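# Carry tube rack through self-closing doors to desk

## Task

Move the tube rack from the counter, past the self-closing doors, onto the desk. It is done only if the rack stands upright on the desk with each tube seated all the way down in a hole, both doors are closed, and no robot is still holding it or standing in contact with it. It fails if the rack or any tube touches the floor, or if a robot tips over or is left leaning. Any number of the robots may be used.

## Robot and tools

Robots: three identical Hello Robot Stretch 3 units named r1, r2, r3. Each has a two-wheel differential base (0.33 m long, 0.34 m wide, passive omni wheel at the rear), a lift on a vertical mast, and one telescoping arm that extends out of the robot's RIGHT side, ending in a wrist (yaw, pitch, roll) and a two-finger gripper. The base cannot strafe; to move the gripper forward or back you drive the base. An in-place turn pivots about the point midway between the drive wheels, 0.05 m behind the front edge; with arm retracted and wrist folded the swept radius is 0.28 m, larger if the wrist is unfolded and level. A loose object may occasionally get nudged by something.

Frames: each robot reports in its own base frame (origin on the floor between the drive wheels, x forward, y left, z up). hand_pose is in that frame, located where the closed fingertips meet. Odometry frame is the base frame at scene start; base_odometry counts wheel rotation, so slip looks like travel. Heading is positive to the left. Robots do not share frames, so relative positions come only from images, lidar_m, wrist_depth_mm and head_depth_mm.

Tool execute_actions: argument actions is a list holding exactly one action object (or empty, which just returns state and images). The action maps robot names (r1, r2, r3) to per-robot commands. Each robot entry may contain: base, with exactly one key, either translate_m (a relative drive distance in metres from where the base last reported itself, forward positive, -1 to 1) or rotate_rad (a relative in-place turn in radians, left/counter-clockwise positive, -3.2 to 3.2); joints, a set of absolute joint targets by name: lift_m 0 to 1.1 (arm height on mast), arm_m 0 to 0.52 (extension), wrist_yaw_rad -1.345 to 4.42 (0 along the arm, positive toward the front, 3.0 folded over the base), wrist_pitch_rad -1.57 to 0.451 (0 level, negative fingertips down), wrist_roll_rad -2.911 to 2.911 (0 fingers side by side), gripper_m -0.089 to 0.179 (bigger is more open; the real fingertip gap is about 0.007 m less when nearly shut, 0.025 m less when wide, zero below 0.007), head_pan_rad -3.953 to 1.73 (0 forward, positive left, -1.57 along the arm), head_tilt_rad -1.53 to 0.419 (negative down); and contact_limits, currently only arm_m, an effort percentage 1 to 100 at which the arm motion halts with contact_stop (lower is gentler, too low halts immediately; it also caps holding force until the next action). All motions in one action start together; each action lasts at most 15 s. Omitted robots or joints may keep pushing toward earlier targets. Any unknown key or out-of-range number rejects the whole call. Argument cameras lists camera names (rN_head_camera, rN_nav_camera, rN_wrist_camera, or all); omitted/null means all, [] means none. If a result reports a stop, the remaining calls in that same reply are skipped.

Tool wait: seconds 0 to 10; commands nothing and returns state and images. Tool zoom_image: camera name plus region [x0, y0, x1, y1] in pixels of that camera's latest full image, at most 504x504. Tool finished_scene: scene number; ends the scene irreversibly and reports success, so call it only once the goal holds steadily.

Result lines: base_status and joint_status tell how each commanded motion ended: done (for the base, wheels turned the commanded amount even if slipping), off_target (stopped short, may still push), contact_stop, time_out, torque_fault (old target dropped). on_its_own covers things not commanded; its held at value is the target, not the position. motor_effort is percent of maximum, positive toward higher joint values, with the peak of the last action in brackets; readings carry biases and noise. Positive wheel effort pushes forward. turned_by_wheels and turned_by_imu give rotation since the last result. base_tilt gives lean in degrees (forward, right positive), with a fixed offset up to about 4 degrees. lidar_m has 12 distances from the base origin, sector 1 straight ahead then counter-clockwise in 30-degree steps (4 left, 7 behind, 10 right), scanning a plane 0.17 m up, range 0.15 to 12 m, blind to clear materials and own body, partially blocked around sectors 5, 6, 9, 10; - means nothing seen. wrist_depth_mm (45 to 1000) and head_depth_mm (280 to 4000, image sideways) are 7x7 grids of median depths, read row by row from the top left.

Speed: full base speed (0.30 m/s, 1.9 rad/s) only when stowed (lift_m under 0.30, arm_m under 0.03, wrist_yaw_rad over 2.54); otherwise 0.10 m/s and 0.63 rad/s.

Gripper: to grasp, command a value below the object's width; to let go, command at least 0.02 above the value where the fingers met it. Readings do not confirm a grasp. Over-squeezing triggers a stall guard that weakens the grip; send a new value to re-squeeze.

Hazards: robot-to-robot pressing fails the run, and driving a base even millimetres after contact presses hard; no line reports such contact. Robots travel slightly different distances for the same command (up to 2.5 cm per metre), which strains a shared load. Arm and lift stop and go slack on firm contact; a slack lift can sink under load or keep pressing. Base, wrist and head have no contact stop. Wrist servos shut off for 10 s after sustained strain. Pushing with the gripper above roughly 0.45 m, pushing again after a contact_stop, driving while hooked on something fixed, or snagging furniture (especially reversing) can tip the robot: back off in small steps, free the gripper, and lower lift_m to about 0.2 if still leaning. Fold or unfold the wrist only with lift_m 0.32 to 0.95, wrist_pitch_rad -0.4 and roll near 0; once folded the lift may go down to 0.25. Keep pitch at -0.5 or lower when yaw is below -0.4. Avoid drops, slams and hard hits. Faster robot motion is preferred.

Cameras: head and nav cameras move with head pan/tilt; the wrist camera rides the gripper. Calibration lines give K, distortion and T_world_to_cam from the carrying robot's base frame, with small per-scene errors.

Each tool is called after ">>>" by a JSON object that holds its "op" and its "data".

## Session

>>> {"op": "execute_actions", "data": {"actions": []}}

Scene clock: 0.00 s.
r1.base_odometry: x=+0.000 y=+0.000 heading=+0.000 (m, m, rad; r1's odometry frame)
r1.turned_by_wheels: +0.000 (rad since the last result)
r1.turned_by_imu: +0.000 (rad since the last result)
r1.base_tilt: forward=+0.1 right=+0.1 (deg)
r1.lidar_m: 1.06 1.06 1.05 1.14 1.74 1.56 2.63 2.12 2.10 1.23 0.99 0.98
r1.head_depth_mm: 940 932 929 921 917 906 900 / 1008 995 986 985 976 969 965 / 1081 1072 1064 1055 1048 1036 1027 / 1163 1153 1150 1136 1128 1117 1107 / 1271 1251 1242 1230 1219 1213 1199 / 1308 1322 1311 1303 1308 1294 1295 / 1172 1178 1183 1192 1191 1203 1211
r1.base_status: not commanded
r1.joint_positions: lift_m=+0.473 arm_m=-0.001 wrist_yaw_rad=+2.833 wrist_pitch_rad=-0.582 wrist_roll_rad=+0.016 gripper_m=+0.037 head_pan_rad=-0.016 head_tilt_rad=-0.001
r1.joint_status: not commanded
r1.motor_effort: left_wheel=+0 right_wheel=+1 lift_m=+39 arm_m=+0 wrist_yaw_rad=+0 wrist_pitch_rad=+5 wrist_roll_rad=+0 gripper_m=+0 head_pan_rad=+0 head_tilt_rad=+3 (%)
r1.hand_pose: x=+0.0399 y=+0.0470 z=+0.4511 quat_wxyz=(+0.306, +0.705, +0.094, +0.633) (m; r1's base frame)
r1.wrist_depth_mm: - - - - - 882 836 / - - - - - - 879 / - - 969 959 952 935 918 / 863 - 841 811 826 820 801 / 719 712 718 725 731 692 712 / 641 620 - 622 620 614 615 / 579 577 - 572 561 548 552
r2.base_odometry: x=+0.000 y=+0.000 heading=+0.000 (m, m, rad; r2's odometry frame)
r2.turned_by_wheels: +0.000 (rad since the last result)
r2.turned_by_imu: +0.000 (rad since the last result)
r2.base_tilt: forward=+1.2 right=+1.3 (deg)
r2.lidar_m: 0.92 0.91 0.98 1.49 2.77 2.83 2.25 2.22 1.75 1.40 1.38 1.16
r2.head_depth_mm: 1110 1105 1105 1106 1111 1106 1113 / 1052 1046 1050 1049 1053 1052 1055 / 1003 1006 1001 1008 1000 1004 1000 / 958 958 957 963 956 955 958 / 916 917 913 917 919 913 921 / 883 878 878 879 881 881 876 / 845 845 843 842 845 842 845
r2.base_status: not commanded
r2.joint_positions: lift_m=+0.528 arm_m=+0.003 wrist_yaw_rad=+2.994 wrist_pitch_rad=-0.338 wrist_roll_rad=+0.018 gripper_m=+0.037 head_pan_rad=-0.018 head_tilt_rad=-0.007
r2.joint_status: not commanded
r2.motor_effort: left_wheel=+0 right_wheel=+1 lift_m=+26 arm_m=-1 wrist_yaw_rad=+1 wrist_pitch_rad=+8 wrist_roll_rad=+0 gripper_m=-1 head_pan_rad=+0 head_tilt_rad=+2 (%)
r2.hand_pose: x=+0.0130 y=+0.0836 z=+0.5591 quat_wxyz=(+0.171, +0.710, +0.066, +0.680) (m; r2's base frame)
r2.wrist_depth_mm: - - - - - 904 729 / - - - - - 932 760 / - - - - - 991 763 / - - - - - - 795 / - - - - - - 843 / 897 900 - 868 842 870 812 / 747 753 - 737 730 734 721
r3.base_odometry: x=+0.000 y=+0.000 heading=+0.000 (m, m, rad; r3's odometry frame)
r3.turned_by_wheels: +0.000 (rad since the last result)
r3.turned_by_imu: +0.000 (rad since the last result)
r3.base_tilt: forward=+1.7 right=-0.8 (deg)
r3.lidar_m: 2.07 1.99 1.96 2.22 2.72 1.56 1.50 1.20 1.18 1.29 1.96 1.61
r3.head_depth_mm: 1884 2097 2093 2083 2004 2059 2039 / 1901 2240 2242 2236 1983 2205 2181 / 1903 2428 2397 2407 2254 2387 2263 / 1923 2611 2641 2611 2526 2519 2031 / 1935 2576 2626 2674 2627 2688 2224 / 1935 2353 2345 2356 2387 2389 2233 / 1964 2115 2150 2163 2169 2168 2124
r3.base_status: not commanded
r3.joint_positions: lift_m=+0.326 arm_m=+0.000 wrist_yaw_rad=+3.035 wrist_pitch_rad=-0.526 wrist_roll_rad=+0.014 gripper_m=+0.037 head_pan_rad=+0.010 head_tilt_rad=-0.020
r3.joint_status: not commanded
r3.motor_effort: left_wheel=+0 right_wheel=+1 lift_m=+26 arm_m=+0 wrist_yaw_rad=+1 wrist_pitch_rad=+4 wrist_roll_rad=+0 gripper_m=+0 head_pan_rad=+0 head_tilt_rad=+2 (%)
r3.hand_pose: x=+0.0010 y=+0.0630 z=+0.3155 quat_wxyz=(+0.221, +0.696, +0.146, +0.667) (m; r3's base frame)
r3.wrist_depth_mm: - - - - - - - / 982 984 985 984 954 973 988 / 792 784 788 782 785 779 774 / 662 662 651 657 644 651 641 / 561 566 - 579 578 563 553 / 493 - - - 476 488 489 / - - - - 433 433 432
pictures: r1_head_camera (sideways: a quarter turn clockwise sets it upright), r1_nav_camera (sideways: a quarter turn counterclockwise sets it upright), r1_wrist_camera, r2_head_camera (sideways: a quarter turn clockwise sets it upright), r2_nav_camera (sideways: a quarter turn counterclockwise sets it upright), r2_wrist_camera, r3_head_camera (sideways: a quarter turn clockwise sets it upright), r3_nav_camera (sideways: a quarter turn counterclockwise sets it upright), r3_wrist_camera
camera_calibration (this result's frames):
r1_head_camera: T_world_to_cam=[[0.0333332, -0.0288342, -0.999028, 1.32352], [0.0443866, 0.99864, -0.027342, 0.0387915], [0.998458, -0.043432, 0.0345677, -0.0945425], [0, 0, 0, 1]] pos_world=[0.0485578, -0.00468227, 1.32656]
r1_nav_camera: T_world_to_cam=[[0.0381337, 0.0384589, 0.998532, -1.26046], [0.0249708, -0.998984, 0.0375227, 0.00585828], [0.998961, 0.0235033, -0.0390553, 0.00293415], [0, 0, 0, 1]] pos_world=[0.0449886, 0.0542593, 1.2585]
r1_wrist_camera: T_world_to_cam=[[0.964744, -0.262207, -0.0227, -0.00996887], [-0.205456, -0.696411, -0.687605, 0.377287], [0.164487, 0.668027, -0.72573, 0.458371], [0, 0, 0, 1]] pos_world=[0.0117375, -0.0460714, 0.591852]
r2_head_camera: T_world_to_cam=[[0.0114556, 0.0259313, -0.999598, 1.32252], [0.0452206, 0.998627, 0.0264244, -0.0347161], [0.998911, -0.0455051, 0.0102673, -0.0655327], [0, 0, 0, 1]] pos_world=[0.0518809, -0.00260826, 1.32358]
r2_nav_camera: T_world_to_cam=[[0.00490037, 0.00595159, 0.99997, -1.25826], [-0.0473423, -0.99886, 0.00617699, 0.0414901], [0.998867, -0.0473712, -0.00461302, -0.0388752], [0, 0, 0, 1]] pos_world=[0.0469613, 0.0470898, 1.25778]
r2_wrist_camera: T_world_to_cam=[[0.992092, -0.123592, -0.0218768, 0.0141654], [-0.0811237, -0.49841, -0.863137, 0.551554], [0.0957733, 0.858086, -0.504495, 0.370076], [0, 0, 0, 1]] pos_world=[-0.00475257, -0.0409059, 0.663079]
r3_head_camera: T_world_to_cam=[[-0.0474372, -0.0190399, -0.998693, 1.32207], [-0.0658288, 0.997704, -0.0158942, 0.0258246], [0.996703, 0.0649888, -0.0485816, 0.0139653], [0, 0, 0, 1]] pos_world=[0.0504958, -0.00150089, 1.32143]
r3_nav_camera: T_world_to_cam=[[0.0762369, -0.042114, 0.9962, -1.25378], [0.0427938, -0.998049, -0.045467, 0.111647], [0.996171, 0.0460975, -0.0742859, 0.0436299], [0, 0, 0, 1]] pos_world=[0.0473433, 0.056616, 1.25733]
r3_wrist_camera: T_world_to_cam=[[0.991336, -0.130212, -0.0172308, 0.0125989], [-0.0995247, -0.659059, -0.745477, 0.30357], [0.0857139, 0.740734, -0.666308, 0.32958], [0, 0, 0, 1]] pos_world=[-0.0105266, -0.0424198, 0.446123]
Images, in order (width x height): r1_head_camera 896x504, r1_nav_camera 672x504, r1_wrist_camera 644x364, r2_head_camera 896x504, r2_nav_camera 672x504, r2_wrist_camera 644x364, r3_head_camera 896x504, r3_nav_camera 672x504, r3_wrist_camera 644x364.

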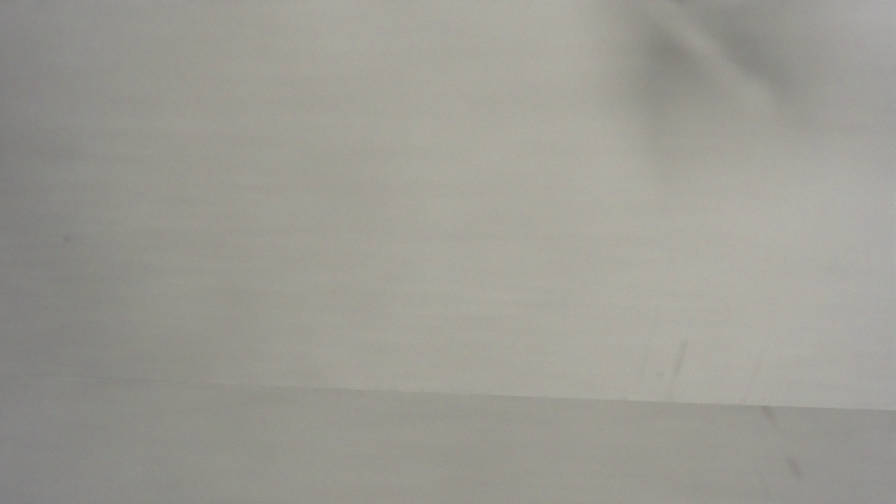

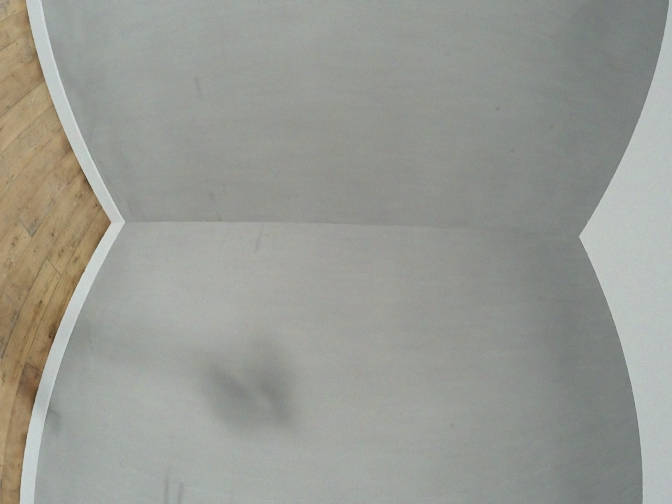

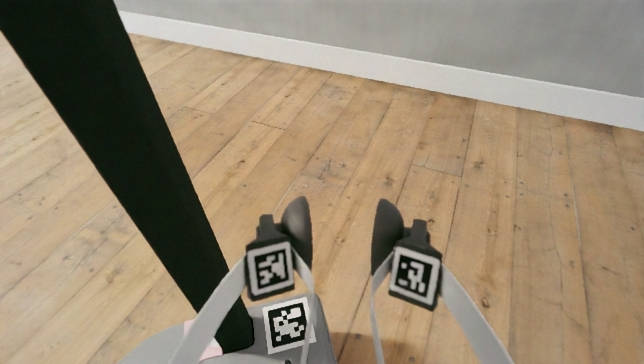

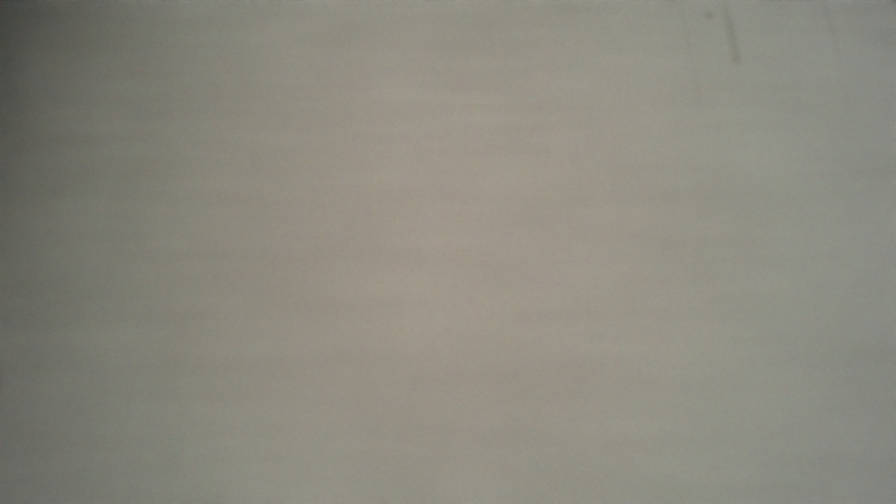

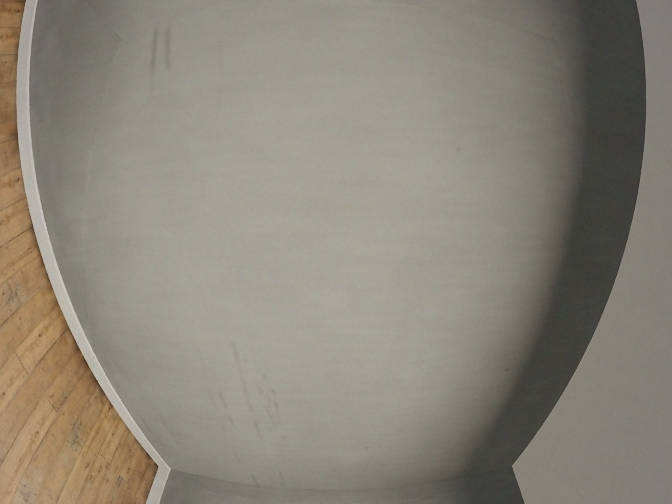

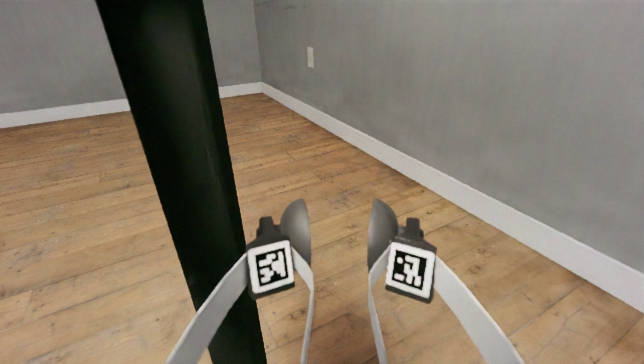

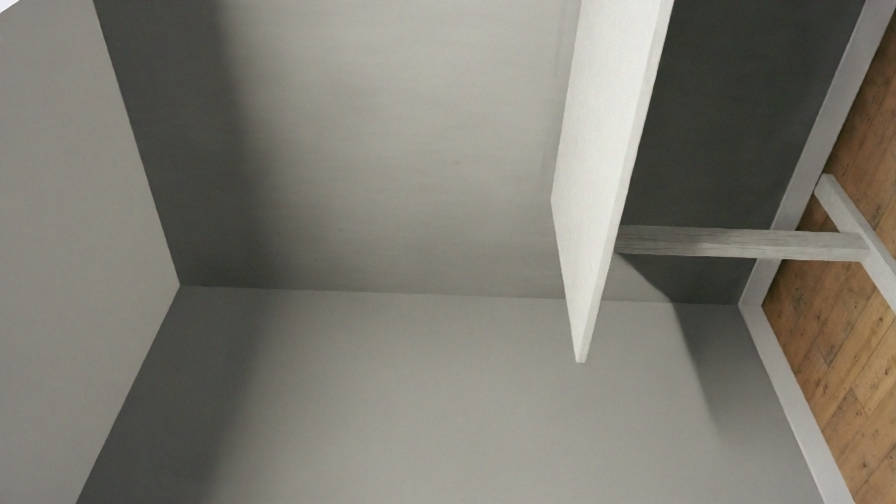

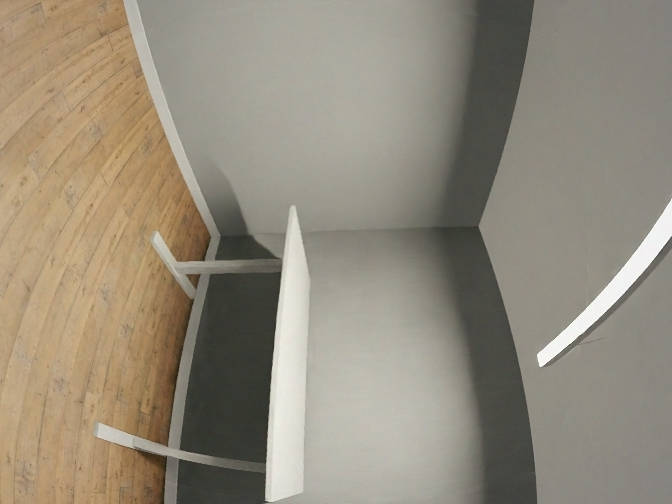

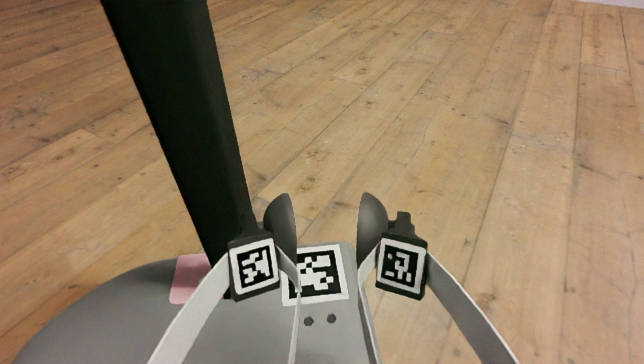

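>>> {"op": "execute_actions", "data": {"actions": [{"r1":{"joints":{"head_pan_rad":-2.7,"head_tilt_rad":-0.6,"lift_m":0.28,"wrist_pitch_rad":-0.4}},"r2":{"joints":{"head_pan_rad":-1.8,"head_tilt_rad":-0.4,"lift_m":0.28}},"r3":{"base":{"rotate_rad":-2.03},"joints":{"head_pan_rad":-3.14,"head_tilt_rad":-0.6,"lift_m":0.28,"wrist_pitch_rad":-0.4}}}], "cameras": ["r1_nav_camera","r2_nav_camera","r3_nav_camera","r2_head_camera"]}}

Scene clock: 12.03 s.
r1.base_odometry: x=+0.000 y=+0.000 heading=+0.000 (m, m, rad; r1's odometry frame)
r1.turned_by_wheels: +0.000 (rad since the last result)
r1.turned_by_imu: +0.002 (rad since the last result)
r1.base_tilt: forward=+0.2 right=+0.2 (deg)
r1.lidar_m: 1.06 1.06 1.05 1.14 1.74 1.68 2.62 2.12 2.10 1.22 0.99 0.98
r1.head_depth_mm: 2260 2552 2934 2434 1845 1490 1255 / 2171 2416 2731 2385 1829 1486 1242 / 2124 2345 2616 2357 1814 1469 1231 / 2021 2227 2498 2342 1797 1461 1230 / 1941 2105 2371 2309 1776 1455 1218 / 1800 1962 2153 2263 1769 1445 1206 / 1718 1864 2064 2181 1749 1430 1201
r1.base_status: not commanded
r1.joint_positions: lift_m=+0.280 arm_m=-0.001 wrist_yaw_rad=+2.833 wrist_pitch_rad=-0.418 wrist_roll_rad=+0.016 gripper_m=+0.037 head_pan_rad=-2.693 head_tilt_rad=-0.592
r1.joint_status: all done
r1.motor_effort: left_wheel=+0(0) right_wheel=+0(0) lift_m=+26(31) arm_m=+1(0) wrist_yaw_rad=+0(0) wrist_pitch_rad=+8(9) wrist_roll_rad=-1(1) gripper_m=-1(1) head_pan_rad=-4(54) head_tilt_rad=-3(38) (%)
r1.hand_pose: x=+0.0470 y=+0.0694 z=+0.2931 quat_wxyz=(+0.252, +0.711, +0.037, +0.655) (m; r1's base frame)
r1.wrist_depth_mm: - - - - 949 852 812 / - - - - - 931 896 / 920 867 884 888 894 871 880 / 696 - 703 690 692 680 695 / 586 - 585 577 579 572 561 / 500 489 - 493 476 477 481 / 446 - - 423 422 418 421
r2.base_odometry: x=+0.000 y=+0.000 heading=+0.000 (m, m, rad; r2's odometry frame)
r2.turned_by_wheels: +0.000 (rad since the last result)
r2.turned_by_imu: +0.000 (rad since the last result)
r2.base_tilt: forward=+1.1 right=+1.3 (deg)
r2.lidar_m: 0.92 0.91 0.99 1.49 2.77 2.82 2.25 2.22 1.76 1.40 1.38 1.16
r2.head_depth_mm: 2509 2592 2629 2768 2406 1861 1500 / 2487 2673 2052 2142 2342 1840 1500 / 2347 2485 1918 1978 2143 1836 1502 / 2165 2313 1845 1816 1988 1857 1510 / 2021 2173 1848 1678 1811 1844 1503 / 1927 2025 1855 1560 1679 1790 1500 / 1819 1917 1864 1464 1559 1687 1507
r2.base_status: not commanded
r2.joint_positions: lift_m=+0.280 arm_m=+0.003 wrist_yaw_rad=+2.994 wrist_pitch_rad=-0.339 wrist_roll_rad=+0.018 gripper_m=+0.037 head_pan_rad=-1.793 head_tilt_rad=-0.395
r2.joint_status: all done
r2.motor_effort: left_wheel=+1(1) right_wheel=+1(1) lift_m=+15(21) arm_m=-1(1) wrist_yaw_rad=+0(0) wrist_pitch_rad=+8(8) wrist_roll_rad=+0(0) gripper_m=+0(1) head_pan_rad=-5(61) head_tilt_rad=-2(26) (%)
r2.hand_pose: x=+0.0130 y=+0.0835 z=+0.3112 quat_wxyz=(+0.171, +0.710, +0.067, +0.680) (m; r2's base frame)
r2.wrist_depth_mm: - - - - - 898 731 / - - - - - 970 727 / - - - - - 975 778 / 914 890 867 886 839 854 765 / 686 698 - 679 694 652 649 / 553 547 - 539 513 543 538 / 462 499 - - 448 451 451
r3.base_odometry: x=+0.000 y=+0.000 heading=-2.030 (m, m, rad; r3's odometry frame)
r3.turned_by_wheels: -2.030 (rad since the last result)
r3.turned_by_imu: -2.001 (rad since the last result)
r3.base_tilt: forward=+1.8 right=-0.8 (deg)
r3.lidar_m: 1.19 1.33 2.10 1.61 2.34 1.98 1.96 2.24 2.71 1.57 1.43 1.19
r3.head_depth_mm: 1595 1750 1930 2136 1814 1489 1253 / 1659 1787 1971 2145 1820 1489 1255 / 1730 1896 2091 2252 1814 1481 1256 / 1760 1954 2170 2312 1829 1486 1252 / 1813 1993 2207 2331 1813 1487 1247 / 1862 2056 2254 2343 1809 1475 1252 / 1840 2058 2270 2323 1811 1487 1247
r3.base_status: done
r3.joint_positions: lift_m=+0.280 arm_m=+0.000 wrist_yaw_rad=+3.035 wrist_pitch_rad=-0.419 wrist_roll_rad=+0.014 gripper_m=+0.037 head_pan_rad=-3.133 head_tilt_rad=-0.593
r3.joint_status: all done
r3.motor_effort: left_wheel=+4(13) right_wheel=-4(10) lift_m=+23(24) arm_m=+0(1) wrist_yaw_rad=+0(1) wrist_pitch_rad=+6(7) wrist_roll_rad=+0(0) gripper_m=+0(0) head_pan_rad=-4(60) head_tilt_rad=-3(31) (%)
r3.hand_pose: x=+0.0025 y=+0.0778 z=+0.2926 quat_wxyz=(+0.185, +0.703, +0.109, +0.678) (m; r3's base frame)
r3.wrist_depth_mm: - - - - - - - / - - - - - - - / 870 872 862 871 857 857 862 / 696 698 693 679 682 680 676 / 575 565 - 566 582 562 561 / 482 508 - - 472 483 480 / - - - - 420 417 420
pictures: r1_nav_camera (sideways: a quarter turn counterclockwise sets it upright), r2_head_camera (sideways: a quarter turn clockwise sets it upright), r2_nav_camera (sideways: a quarter turn counterclockwise sets it upright), r3_nav_camera (sideways: a quarter turn counterclockwise sets it upright)
camera_calibration (this result's frames):
r1_nav_camera: T_world_to_cam=[[-0.51242, -0.290122, 0.808242, -1.00865], [-0.482616, 0.875792, 0.00839425, 0.0468948], [-0.710287, -0.385769, -0.588791, 0.728807], [0, 0, 0, 1]] pos_world=[0.0234429, -0.05255, 1.24395]
r2_head_camera: T_world_to_cam=[[0.106444, 0.352801, -0.929624, 1.23035], [0.966987, -0.254434, 0.0141619, -0.0243642], [-0.231531, -0.900442, -0.368236, 0.434652], [0, 0, 0, 1]] pos_world=[-0.00676774, -0.0488893, 1.30416]
r2_nav_camera: T_world_to_cam=[[-0.0783104, -0.374274, 0.924005, -1.15836], [-0.969532, 0.244387, 0.0168219, 0.0332627], [-0.232111, -0.894535, -0.382009, 0.459863], [0, 0, 0, 1]] pos_world=[0.048277, -0.0303101, 1.24544]
r3_nav_camera: T_world_to_cam=[[-0.604284, 0.0378169, 0.795871, -0.988132], [-0.0109118, 0.998387, -0.0557247, 0.12529], [-0.796694, -0.042358, -0.602896, 0.742499], [0, 0, 0, 1]] pos_world=[-0.00420005, -0.0562688, 1.24106]
Images, in order (width x height): r1_nav_camera 672x504, r2_head_camera 896x504, r2_nav_camera 672x504, r3_nav_camera 672x504.

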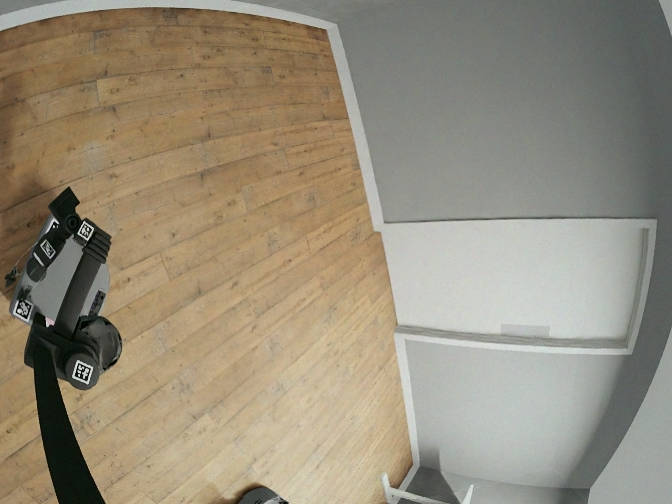

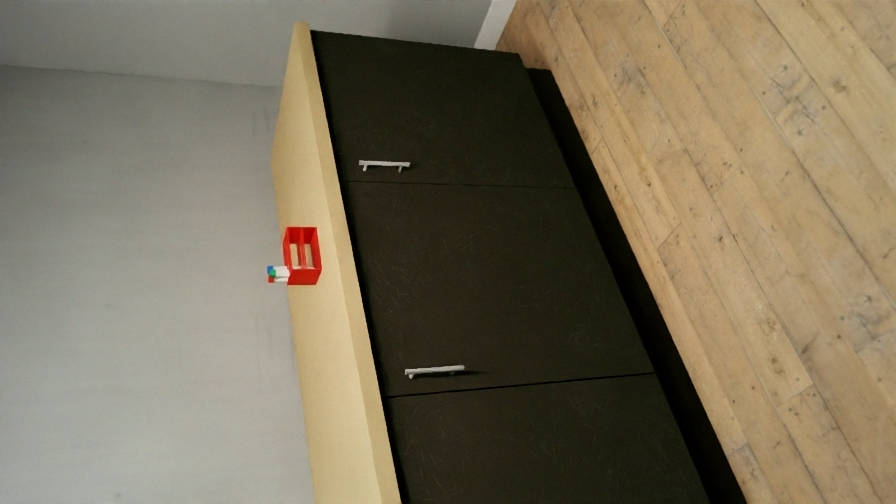

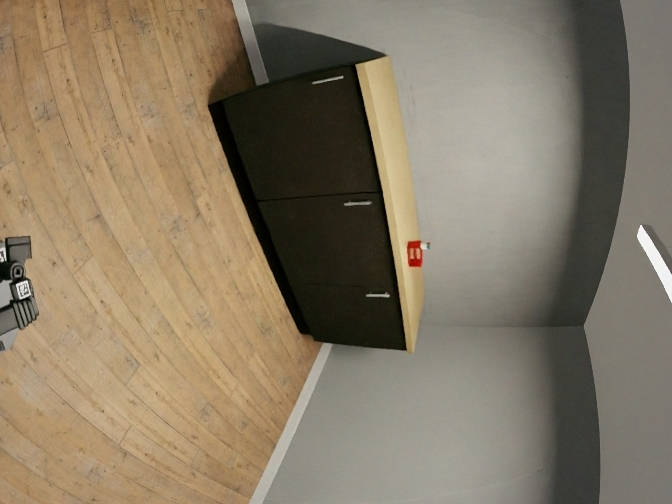

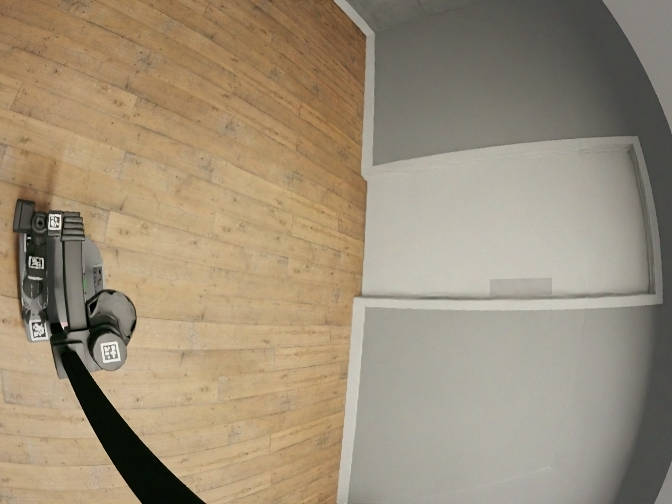

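>>> {"op": "execute_actions", "data": {"actions": [{"r2":{"base":{"rotate_rad":0.95},"joints":{"head_pan_rad":-1.1,"head_tilt_rad":-0.7}},"r3":{"base":{"rotate_rad":0.12},"joints":{"head_tilt_rad":-1.1}},"r1":{"base":{"rotate_rad":-0.05},"joints":{"head_pan_rad":-3.14,"head_tilt_rad":-0.9}}}], "cameras": []}}

>>> {"op": "execute_actions", "data": {"actions": [{"r2":{"base":{"translate_m":-1}},"r3":{"base":{"translate_m":-1}},"r1":{"base":{"translate_m":-0.5}}}], "cameras": []}}

>>> {"op": "execute_actions", "data": {"actions": [{"r2":{"base":{"translate_m":-0.79}},"r3":{"base":{"translate_m":-0.5}},"r1":{"base":{"translate_m":-0.5}}}], "cameras": []}}

>>> {"op": "execute_actions", "data": {"actions": [{"r2":{"base":{"rotate_rad":-0.58},"joints":{"lift_m":0.93}},"r3":{"base":{"rotate_rad":-0.39},"joints":{"lift_m":0.31}},"r1":{"base":{"translate_m":-0.4}}}], "cameras": ["r2_nav_camera","r3_nav_camera","r2_head_camera"]}}

Scene clock: 29.37 s.
r1.base_odometry: x=+0.000 y=+0.000 heading=-0.050 (m, m, rad; r1's odometry frame)
r1.turned_by_wheels: -0.050 (rad since the last result)
r1.turned_by_imu: -0.048 (rad since the last result)
r1.base_tilt: forward=+0.2 right=+0.2 (deg)
r1.lidar_m: 1.04 1.07 1.05 1.12 1.64 1.68 2.75 2.13 2.10 1.28 0.99 0.97
r1.head_depth_mm: 3242 2561 1856 1695 1451 1265 1140 / 3224 2530 2017 1684 1440 1261 1124 / 3343 2484 2007 1673 1431 1252 - / 3081 2482 1982 1669 1423 1242 - / 2824 2427 1952 1640 1403 1229 1145 / 2484 2415 1926 1622 1399 1230 1120 / 2262 2374 1925 1613 1384 1224 1098
r1.base_status: done
r1.joint_positions: lift_m=+0.280 arm_m=-0.001 wrist_yaw_rad=+2.833 wrist_pitch_rad=-0.418 wrist_roll_rad=+0.016 gripper_m=+0.037 head_pan_rad=-3.133 head_tilt_rad=-0.888
r1.joint_status: all done
r1.motor_effort: left_wheel=+3(9) right_wheel=-2(5) lift_m=+25(26) arm_m=+1(0) wrist_yaw_rad=+0(0) wrist_pitch_rad=+8(7) wrist_roll_rad=-1(1) gripper_m=+0(0) head_pan_rad=-4(36) head_tilt_rad=-5(28) (%)
r1.hand_pose: x=+0.0470 y=+0.0694 z=+0.2931 quat_wxyz=(+0.252, +0.711, +0.037, +0.656) (m; r1's base frame)
r1.wrist_depth_mm: - - - - 930 880 802 / - - - - - 954 849 / 895 877 873 909 890 885 881 / 707 - 715 689 700 680 682 / 583 - 587 576 594 570 579 / 494 488 - 480 475 482 483 / 453 - - 427 426 427 419
r2.base_odometry: x=+0.000 y=+0.000 heading=+0.950 (m, m, rad; r2's odometry frame)
r2.turned_by_wheels: +0.950 (rad since the last result)
r2.turned_by_imu: +0.961 (rad since the last result)
r2.base_tilt: forward=+1.1 right=+1.4 (deg)
r2.lidar_m: 0.95 1.34 2.76 2.89 2.29 2.22 1.90 1.42 1.38 1.25 0.94 0.91
r2.head_depth_mm: 1114 1269 1489 1765 1688 1429 1240 / 1047 1172 1377 1607 1688 1438 1234 / 974 1102 1255 1463 1646 1432 1235 / 925 1032 1163 1345 1560 1418 1237 / 876 971 1092 1239 1436 1424 1241 / 831 918 1019 1143 1315 1421 1237 / 793 869 961 1077 1222 1373 1234
r2.base_status: done
r2.joint_positions: lift_m=+0.280 arm_m=+0.003 wrist_yaw_rad=+2.994 wrist_pitch_rad=-0.339 wrist_roll_rad=+0.018 gripper_m=+0.037 head_pan_rad=-1.107 head_tilt_rad=-0.692
r2.joint_status: all done
r2.motor_effort: left_wheel=-2(7) right_wheel=+3(10) lift_m=+15(15) arm_m=+0(1) wrist_yaw_rad=+0(0) wrist_pitch_rad=+8(8) wrist_roll_rad=+0(0) gripper_m=+0(1) head_pan_rad=+4(52) head_tilt_rad=-3(25) (%)
r2.hand_pose: x=+0.0130 y=+0.0835 z=+0.3112 quat_wxyz=(+0.171, +0.710, +0.067, +0.680) (m; r2's base frame)
r2.wrist_depth_mm: - - - - - - - / - - - - - - - / - - - - - - - / 882 903 876 853 831 834 865 / 696 679 - 679 696 672 651 / 568 553 - 537 521 534 532 / 462 490 - - 450 453 450
r3.base_odometry: x=+0.000 y=+0.000 heading=-1.910 (m, m, rad; r3's odometry frame)
r3.turned_by_wheels: +0.120 (rad since the last result)
r3.turned_by_imu: +0.119 (rad since the last result)
r3.base_tilt: forward=+1.7 right=-0.7 (deg)
r3.lidar_m: 1.19 1.42 1.61 1.61 2.22 1.96 1.97 2.36 2.70 1.57 1.33 1.19
r3.head_depth_mm: 1874 1812 1591 1433 1302 1200 1081 / 1967 1813 1598 1430 1307 - 1068 / 2021 1823 1605 1442 1320 - - / 2056 1822 1604 1445 1306 - - / 2074 1829 1609 1440 1308 1225 - / 2122 1824 1623 1442 1305 1208 - / 2120 1849 1626 1446 1313 1200 1097
r3.base_status: done
r3.joint_positions: lift_m=+0.280 arm_m=+0.000 wrist_yaw_rad=+3.035 wrist_pitch_rad=-0.418 wrist_roll_rad=+0.014 gripper_m=+0.037 head_pan_rad=-3.133 head_tilt_rad=-1.086
r3.joint_status: all done
r3.motor_effort: left_wheel=-3(7) right_wheel=+5(8) lift_m=+23(23) arm_m=+0(1) wrist_yaw_rad=+0(1) wrist_pitch_rad=+6(6) wrist_roll_rad=+0(0) gripper_m=+0(0) head_pan_rad=-5(4) head_tilt_rad=-5(32) (%)
r3.hand_pose: x=+0.0025 y=+0.0778 z=+0.2927 quat_wxyz=(+0.185, +0.703, +0.109, +0.678) (m; r3's base frame)
r3.wrist_depth_mm: - - - - - - - / - - - - - - - / 869 861 855 866 858 867 866 / 684 689 680 693 681 686 677 / 567 567 - 561 588 566 568 / 491 508 - - 466 482 481 / - - - - 423 419 421
pictures: none
No camera images: the call's "cameras" was empty. Leave "cameras" out to get every camera's image.

Scene clock: 34.30 s.
r1.base_odometry: x=-0.499 y=+0.025 heading=-0.050 (m, m, rad; r1's odometry frame)
r1.turned_by_wheels: +0.000 (rad since the last result)
r1.turned_by_imu: +0.002 (rad since the last result)
r1.base_tilt: forward=+0.2 right=+0.1 (deg)
r1.lidar_m: 1.48 1.36 1.33 1.42 2.09 2.91 1.24 1.92 1.81 1.81 1.41 1.39
r1.head_depth_mm: 2943 2553 2047 1697 1448 1266 1143 / 3045 2544 2008 1682 1434 1257 1126 / 3062 2464 2000 1670 1430 1259 - / 2776 2469 1990 1650 1424 1251 - / 2395 1436 1606 1581 1406 1232 1151 / 2157 2304 1834 1603 1400 1227 1119 / 1952 2157 1918 1610 1384 1216 1090
r1.base_status: done
r1.joint_positions: lift_m=+0.280 arm_m=-0.001 wrist_yaw_rad=+2.833 wrist_pitch_rad=-0.417 wrist_roll_rad=+0.016 gripper_m=+0.037 head_pan_rad=-3.133 head_tilt_rad=-0.890
r1.joint_status: not commanded
r1.motor_effort: left_wheel=+3(9) right_wheel=-1(8) lift_m=+26(26) arm_m=+1(0) wrist_yaw_rad=-1(1) wrist_pitch_rad=+7(7) wrist_roll_rad=-1(1) gripper_m=-1(1) head_pan_rad=-4(4) head_tilt_rad=-5(6) (%)
r1.hand_pose: x=+0.0470 y=+0.0694 z=+0.2932 quat_wxyz=(+0.252, +0.711, +0.037, +0.656) (m; r1's base frame)
r1.wrist_depth_mm: - - - - - - - / - - - - - - - / 928 876 912 894 844 874 877 / 709 - 705 693 696 703 677 / 596 - 593 567 603 571 580 / 496 486 - 493 479 490 484 / 452 - - 429 422 426 430
r2.base_odometry: x=-0.582 y=-0.813 heading=+0.950 (m, m, rad; r2's odometry frame)
r2.turned_by_wheels: +0.000 (rad since the last result)
r2.turned_by_imu: -0.006 (rad since the last result)
r2.base_tilt: forward=+1.1 right=+1.2 (deg)
r2.lidar_m: 1.84 2.58 3.27 1.90 1.42 1.37 1.18 0.88 0.85 0.90 1.82 1.76
r2.head_depth_mm: 1735 1128 1164 1271 1396 1433 1239 / 1921 2089 2257 1497 1649 1431 1240 / 1977 2232 2453 2074 1684 1432 1240 / 1857 2067 2340 2055 1680 1443 1241 / 1749 1962 2189 2063 1670 1434 1236 / 1668 1832 2048 2066 1682 1419 1244 / 1581 1728 1916 2035 1672 1428 1241
r2.base_status: done
r2.joint_positions: lift_m=+0.280 arm_m=+0.003 wrist_yaw_rad=+2.994 wrist_pitch_rad=-0.339 wrist_roll_rad=+0.018 gripper_m=+0.037 head_pan_rad=-1.107 head_tilt_rad=-0.692
r2.joint_status: not commanded
r2.motor_effort: left_wheel=-1(10) right_wheel=+3(7) lift_m=+15(15) arm_m=-1(1) wrist_yaw_rad=+0(0) wrist_pitch_rad=+9(8) wrist_roll_rad=+0(0) gripper_m=-1(0) head_pan_rad=+4(5) head_tilt_rad=-4(3) (%)
r2.hand_pose: x=+0.0130 y=+0.0835 z=+0.3112 quat_wxyz=(+0.171, +0.710, +0.067, +0.680) (m; r2's base frame)
r2.wrist_depth_mm: - - - - - - - / - - - - - - - / - - - - - - - / 911 888 889 882 879 860 859 / 683 679 - 673 707 675 654 / 557 556 - 540 513 541 538 / 470 497 - - 455 448 452
r3.base_odometry: x=+0.333 y=+0.943 heading=-1.910 (m, m, rad; r3's odometry frame)
r3.turned_by_wheels: +0.000 (rad since the last result)
r3.turned_by_imu: -0.005 (rad since the last result)
r3.base_tilt: forward=+1.8 right=-0.7 (deg)
r3.lidar_m: 2.15 2.55 2.11 1.89 1.15 1.02 1.09 1.26 2.21 2.39 1.21 2.14
r3.head_depth_mm: 1013 1194 1457 1427 1302 1197 1079 / 1052 1250 1523 1433 1302 - 1068 / 1093 1316 1551 1431 1320 - - / 1138 1368 1582 1436 1305 - - / 1187 1436 1603 1442 1304 1229 - / 1235 1479 1622 1449 1305 1212 - / 1212 1495 1619 1450 1313 1192 1099
r3.base_status: done
r3.joint_positions: lift_m=+0.280 arm_m=+0.000 wrist_yaw_rad=+3.035 wrist_pitch_rad=-0.418 wrist_roll_rad=+0.014 gripper_m=+0.037 head_pan_rad=-3.133 head_tilt_rad=-1.087
r3.joint_status: not commanded
r3.motor_effort: left_wheel=-3(13) right_wheel=+4(8) lift_m=+23(23) arm_m=+0(0) wrist_yaw_rad=+0(1) wrist_pitch_rad=+6(6) wrist_roll_rad=+0(0) gripper_m=+0(0) head_pan_rad=-2(4) head_tilt_rad=-5(6) (%)
r3.hand_pose: x=+0.0025 y=+0.0779 z=+0.2928 quat_wxyz=(+0.184, +0.703, +0.109, +0.678) (m; r3's base frame)
r3.wrist_depth_mm: - - - - - - - / - - - - - - - / 887 879 877 865 863 855 848 / 687 686 685 682 688 678 679 / 575 569 - 567 588 564 561 / 487 513 - - 468 482 485 / - - - - 418 417 419
pictures: none
No camera images: the call's "cameras" was empty. Leave "cameras" out to get every camera's image.

Scene clock: 38.73 s.
r1.base_odometry: x=-0.999 y=+0.050 heading=-0.050 (m, m, rad; r1's odometry frame)
r1.turned_by_wheels: +0.000 (rad since the last result)
r1.turned_by_imu: +0.002 (rad since the last result)
r1.base_tilt: forward=+0.2 right=+0.2 (deg)
r1.lidar_m: 1.91 1.65 1.62 1.73 2.54 2.52 2.00 1.04 1.53 1.63 1.82 1.79
r1.head_depth_mm: 2557 2484 2046 1695 1454 1274 1144 / 2792 2511 2003 1679 1440 1258 1131 / 2694 2501 1999 1675 1428 1254 - / 2329 2444 1971 1661 1409 1248 - / 2043 2276 1958 1637 1408 1238 1142 / 1823 2077 1931 1625 1405 1228 1122 / 1634 1842 1916 1537 1387 1223 1087
r1.base_status: done
r1.joint_positions: lift_m=+0.280 arm_m=-0.001 wrist_yaw_rad=+2.833 wrist_pitch_rad=-0.417 wrist_roll_rad=+0.016 gripper_m=+0.037 head_pan_rad=-3.133 head_tilt_rad=-0.890
r1.joint_status: not commanded
r1.motor_effort: left_wheel=+3(9) right_wheel=-2(7) lift_m=+26(26) arm_m=+0(0) wrist_yaw_rad=-1(0) wrist_pitch_rad=+7(7) wrist_roll_rad=-1(1) gripper_m=-1(0) head_pan_rad=-4(4) head_tilt_rad=-6(5) (%)
r1.hand_pose: x=+0.0470 y=+0.0695 z=+0.2932 quat_wxyz=(+0.252, +0.711, +0.037, +0.656) (m; r1's base frame)
r1.wrist_depth_mm: - - - - - - - / - - - - - - - / 899 894 907 865 888 843 876 / 714 - 690 710 709 677 683 / 585 - 580 560 600 572 571 / 494 493 - 490 476 484 482 / 457 - - 429 422 425 424
r2.base_odometry: x=-1.042 y=-1.456 heading=+0.950 (m, m, rad; r2's odometry frame)
r2.turned_by_wheels: +0.000 (rad since the last result)
r2.turned_by_imu: -0.004 (rad since the last result)
r2.base_tilt: forward=+1.1 right=+1.3 (deg)
r2.lidar_m: 2.54 3.53 2.51 0.97 0.72 0.70 0.73 0.45 0.44 0.46 0.64 2.44
r2.head_depth_mm: 1215 1064 738 620 691 771 869 / 1359 1066 765 712 807 918 1085 / 1471 1066 797 848 974 1135 1241 / 1656 1070 876 1023 1211 1402 1234 / 1951 1067 1094 1299 1593 1424 1233 / 2272 1201 1414 1841 1692 1429 1241 / 2191 2305 2549 2059 1691 1427 1239
r2.base_status: done
r2.joint_positions: lift_m=+0.280 arm_m=+0.003 wrist_yaw_rad=+2.994 wrist_pitch_rad=-0.339 wrist_roll_rad=+0.018 gripper_m=+0.037 head_pan_rad=-1.107 head_tilt_rad=-0.692
r2.joint_status: not commanded
r2.motor_effort: left_wheel=-1(9) right_wheel=+3(5) lift_m=+15(15) arm_m=-1(1) wrist_yaw_rad=+1(0) wrist_pitch_rad=+9(9) wrist_roll_rad=+0(0) gripper_m=+0(0) head_pan_rad=+4(4) head_tilt_rad=-4(3) (%)
r2.hand_pose: x=+0.0130 y=+0.0835 z=+0.3112 quat_wxyz=(+0.171, +0.710, +0.067, +0.680) (m; r2's base frame)
r2.wrist_depth_mm: 584 - - - - - - / 594 694 - - - - - / 604 702 - - - - - / 617 744 906 870 843 840 861 / 632 678 - 676 698 666 653 / 553 551 - 535 512 537 534 / 469 500 - - 453 456 451
r3.base_odometry: x=+0.499 y=+1.414 heading=-1.910 (m, m, rad; r3's odometry frame)
r3.turned_by_wheels: +0.000 (rad since the last result)
r3.turned_by_imu: -0.002 (rad since the last result)
r3.base_tilt: forward=+1.7 right=-0.8 (deg)
r3.lidar_m: 2.63 2.47 2.09 1.01 0.61 0.61 0.61 0.72 1.16 2.24 2.65 1.06
r3.head_depth_mm: 554 655 801 1025 1275 1199 1075 / 574 684 843 1101 1303 - 1066 / 596 716 893 1184 1314 - - / 622 753 947 1280 1304 - - / 645 790 1007 1372 1314 1221 - / 675 828 1078 1410 1310 1213 - / 706 873 1083 1392 1307 1198 1102
r3.base_status: done
r3.joint_positions: lift_m=+0.280 arm_m=+0.000 wrist_yaw_rad=+3.035 wrist_pitch_rad=-0.418 wrist_roll_rad=+0.014 gripper_m=+0.037 head_pan_rad=-3.133 head_tilt_rad=-1.088
r3.joint_status: not commanded
r3.motor_effort: left_wheel=-3(13) right_wheel=+4(9) lift_m=+23(23) arm_m=+0(0) wrist_yaw_rad=+0(1) wrist_pitch_rad=+6(6) wrist_roll_rad=+0(0) gripper_m=+0(0) head_pan_rad=-4(4) head_tilt_rad=-4(5) (%)
r3.hand_pose: x=+0.0026 y=+0.0779 z=+0.2928 quat_wxyz=(+0.184, +0.703, +0.109, +0.678) (m; r3's base frame)
r3.wrist_depth_mm: 548 - - - - - - / 557 675 - - - - - / 552 691 871 874 863 862 859 / 587 660 681 682 687 682 686 / 567 567 - 562 585 568 566 / 489 508 - - 468 488 482 / - - - - 423 420 422
pictures: none
No camera images: the call's "cameras" was empty. Leave "cameras" out to get every camera's image.

Scene clock: 45.47 s.
r1.base_odometry: x=-1.398 y=+0.069 heading=-0.049 (m, m, rad; r1's odometry frame)
r1.turned_by_wheels: +0.000 (rad since the last result)
r1.turned_by_imu: +0.002 (rad since the last result)
r1.base_tilt: forward=+0.2 right=+0.2 (deg)
r1.lidar_m: 2.26 1.88 1.85 1.97 2.25 2.27 1.70 0.74 0.73 1.38 2.03 2.12
r1.head_depth_mm: 2334 2392 2019 1681 1454 1269 1145 / 2470 2525 2009 1681 1441 1262 1133 / 2298 2471 2001 1672 1426 1255 - / 1980 2265 1964 1660 1425 1243 - / 1744 1996 1951 1643 1407 1235 1145 / 1554 1756 1880 1625 1401 1227 1119 / 1400 1568 1764 1607 1386 1217 1092
r1.base_status: done
r1.joint_positions: lift_m=+0.280 arm_m=-0.001 wrist_yaw_rad=+2.833 wrist_pitch_rad=-0.417 wrist_roll_rad=+0.016 gripper_m=+0.037 head_pan_rad=-3.133 head_tilt_rad=-0.890
r1.joint_status: not commanded
r1.motor_effort: left_wheel=+4(8) right_wheel=-2(5) lift_m=+26(26) arm_m=+1(0) wrist_yaw_rad=+0(0) wrist_pitch_rad=+7(7) wrist_roll_rad=-1(1) gripper_m=-1(0) head_pan_rad=-4(4) head_tilt_rad=-5(5) (%)
r1.hand_pose: x=+0.0470 y=+0.0695 z=+0.2932 quat_wxyz=(+0.252, +0.711, +0.037, +0.656) (m; r1's base frame)
r1.wrist_depth_mm: - - - - - - - / - - - - - - - / 891 892 906 892 892 885 858 / 710 - 710 700 693 696 686 / 587 - 572 575 603 570 580 / 496 500 - 492 468 480 487 / 451 - - 421 419 421 425
r2.base_odometry: x=-1.042 y=-1.456 heading=+0.370 (m, m, rad; r2's odometry frame)
r2.turned_by_wheels: -0.580 (rad since the last result)
r2.turned_by_imu: -0.587 (rad since the last result)
r2.base_tilt: forward=+1.0 right=+1.3 (deg)
r2.lidar_m: 1.51 2.51 3.34 3.14 1.03 0.73 0.70 0.72 0.46 0.44 0.45 0.60
r2.head_depth_mm: 891 958 766 598 533 - - / 924 992 767 599 585 - - / 960 1020 768 601 625 738 989 / 1000 1058 770 600 669 813 1027 / 1035 1064 737 620 707 885 1167 / 1087 1071 715 640 776 975 1216 / 1139 1070 745 666 843 1092 1233
r2.base_status: done
r2.joint_positions: lift_m=+0.930 arm_m=+0.003 wrist_yaw_rad=+2.994 wrist_pitch_rad=-0.340 wrist_roll_rad=+0.018 gripper_m=+0.037 head_pan_rad=-1.107 head_tilt_rad=-0.692
r2.joint_status: all done
r2.motor_effort: left_wheel=+3(7) right_wheel=-1(6) lift_m=+32(34) arm_m=-2(0) wrist_yaw_rad=+0(0) wrist_pitch_rad=+9(9) wrist_roll_rad=+0(0) gripper_m=+0(0) head_pan_rad=+3(5) head_tilt_rad=-3(4) (%)
r2.hand_pose: x=+0.0130 y=+0.0835 z=+0.9602 quat_wxyz=(+0.171, +0.710, +0.067, +0.680) (m; r2's base frame)
r2.wrist_depth_mm: - - - - - - - / 987 - - - - - - / - - - - - - - / 966 - - - - - - / 940 - - - - - - / 949 - - - - - - / 932 - - - - - -
r3.base_odometry: x=+0.499 y=+1.414 heading=-2.300 (m, m, rad; r3's odometry frame)
r3.turned_by_wheels: -0.390 (rad since the last result)
r3.turned_by_imu: -0.384 (rad since the last result)
r3.base_tilt: forward=+1.8 right=-0.8 (deg)
r3.lidar_m: 0.74 2.67 2.47 2.08 0.84 0.61 0.61 0.62 0.79 1.58 2.28 2.80
r3.head_depth_mm: 587 714 865 1076 1286 1196 1083 / 587 709 896 1187 1296 - 1065 / 583 704 886 1195 1324 - - / 582 702 882 1187 1298 - - / 577 697 877 1173 1305 1223 - / 576 693 869 1166 1313 1209 - / 573 688 864 1153 1304 1191 1107
r3.base_status: done
r3.joint_positions: lift_m=+0.310 arm_m=+0.000 wrist_yaw_rad=+3.035 wrist_pitch_rad=-0.418 wrist_roll_rad=+0.014 gripper_m=+0.037 head_pan_rad=-3.134 head_tilt_rad=-1.088
r3.joint_status: all done
r3.motor_effort: left_wheel=+4(11) right_wheel=-3(10) lift_m=+29(28) arm_m=+0(0) wrist_yaw_rad=+0(0) wrist_pitch_rad=+6(6) wrist_roll_rad=+0(0) gripper_m=+0(0) head_pan_rad=-3(3) head_tilt_rad=-5(4) (%)
r3.hand_pose: x=+0.0026 y=+0.0779 z=+0.3226 quat_wxyz=(+0.184, +0.703, +0.109, +0.678) (m; r3's base frame)
r3.wrist_depth_mm: 904 - - - - - - / 901 - - - - - - / 858 953 939 940 923 922 925 / 734 743 746 739 730 745 728 / 614 618 - 605 634 603 607 / 520 530 - 539 504 521 518 / 470 - - - 450 449 452
pictures: r2_head_camera (sideways: a quarter turn clockwise sets it upright), r2_nav_camera (sideways: a quarter turn counterclockwise sets it upright), r3_nav_camera (sideways: a quarter turn counterclockwise sets it upright)
camera_calibration (this result's frames):
r2_head_camera: T_world_to_cam=[[-0.255672, 0.569329, -0.781343, 1.03918], [0.910567, 0.413349, 0.00323203, -0.00978719], [0.324807, -0.710639, -0.624094, 0.764163], [0, 0, 0, 1]] pos_world=[0.0263953, -0.0445466, 1.2889]
r2_nav_camera: T_world_to_cam=[[0.290018, -0.566075, 0.771653, -0.961931], [-0.902318, -0.430438, 0.0233632, 0.0243446], [0.318924, -0.703052, -0.635615, 0.78647], [0, 0, 0, 1]] pos_world=[0.0501204, 0.0188825, 1.2416]
r3_nav_camera: T_world_to_cam=[[-0.90947, 0.0356662, 0.414237, -0.489028], [0.0162787, 0.998604, -0.0502404, 0.117949], [-0.415451, -0.0389489, -0.908781, 1.13791], [0, 0, 0, 1]] pos_world=[0.026068, -0.0560226, 1.24261]
Images, in order (width x height): r2_head_camera 896x504, r2_nav_camera 672x504, r3_nav_camera 672x504.

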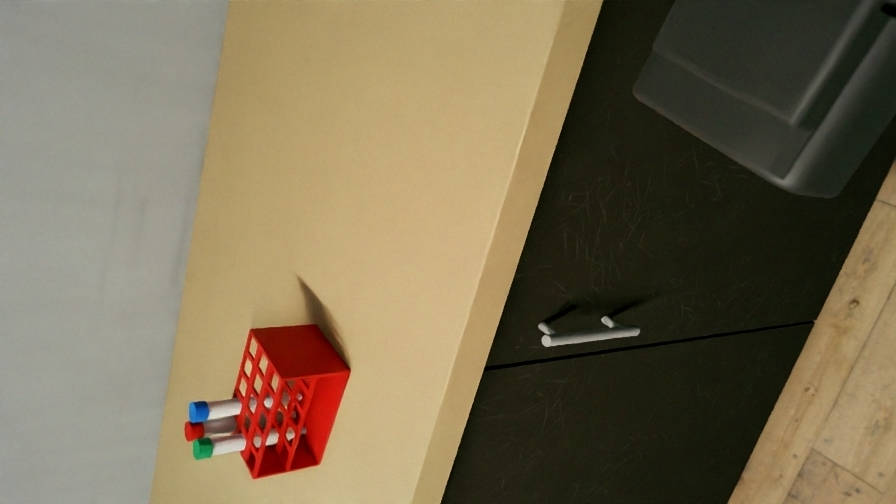

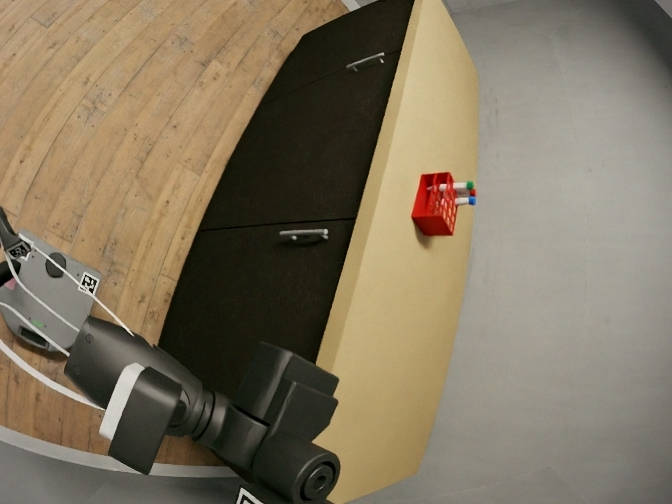

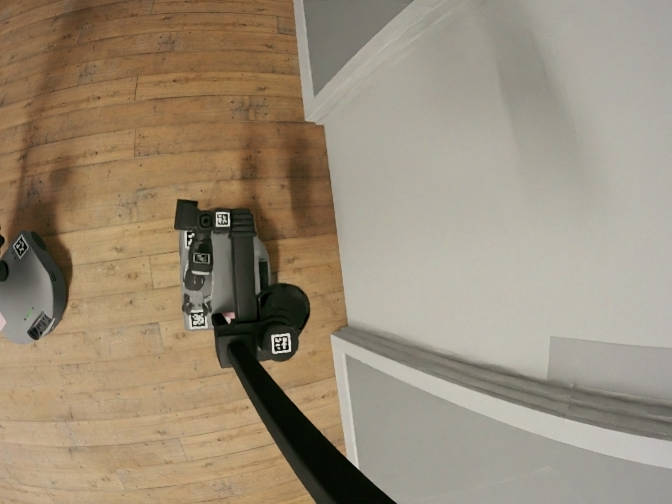

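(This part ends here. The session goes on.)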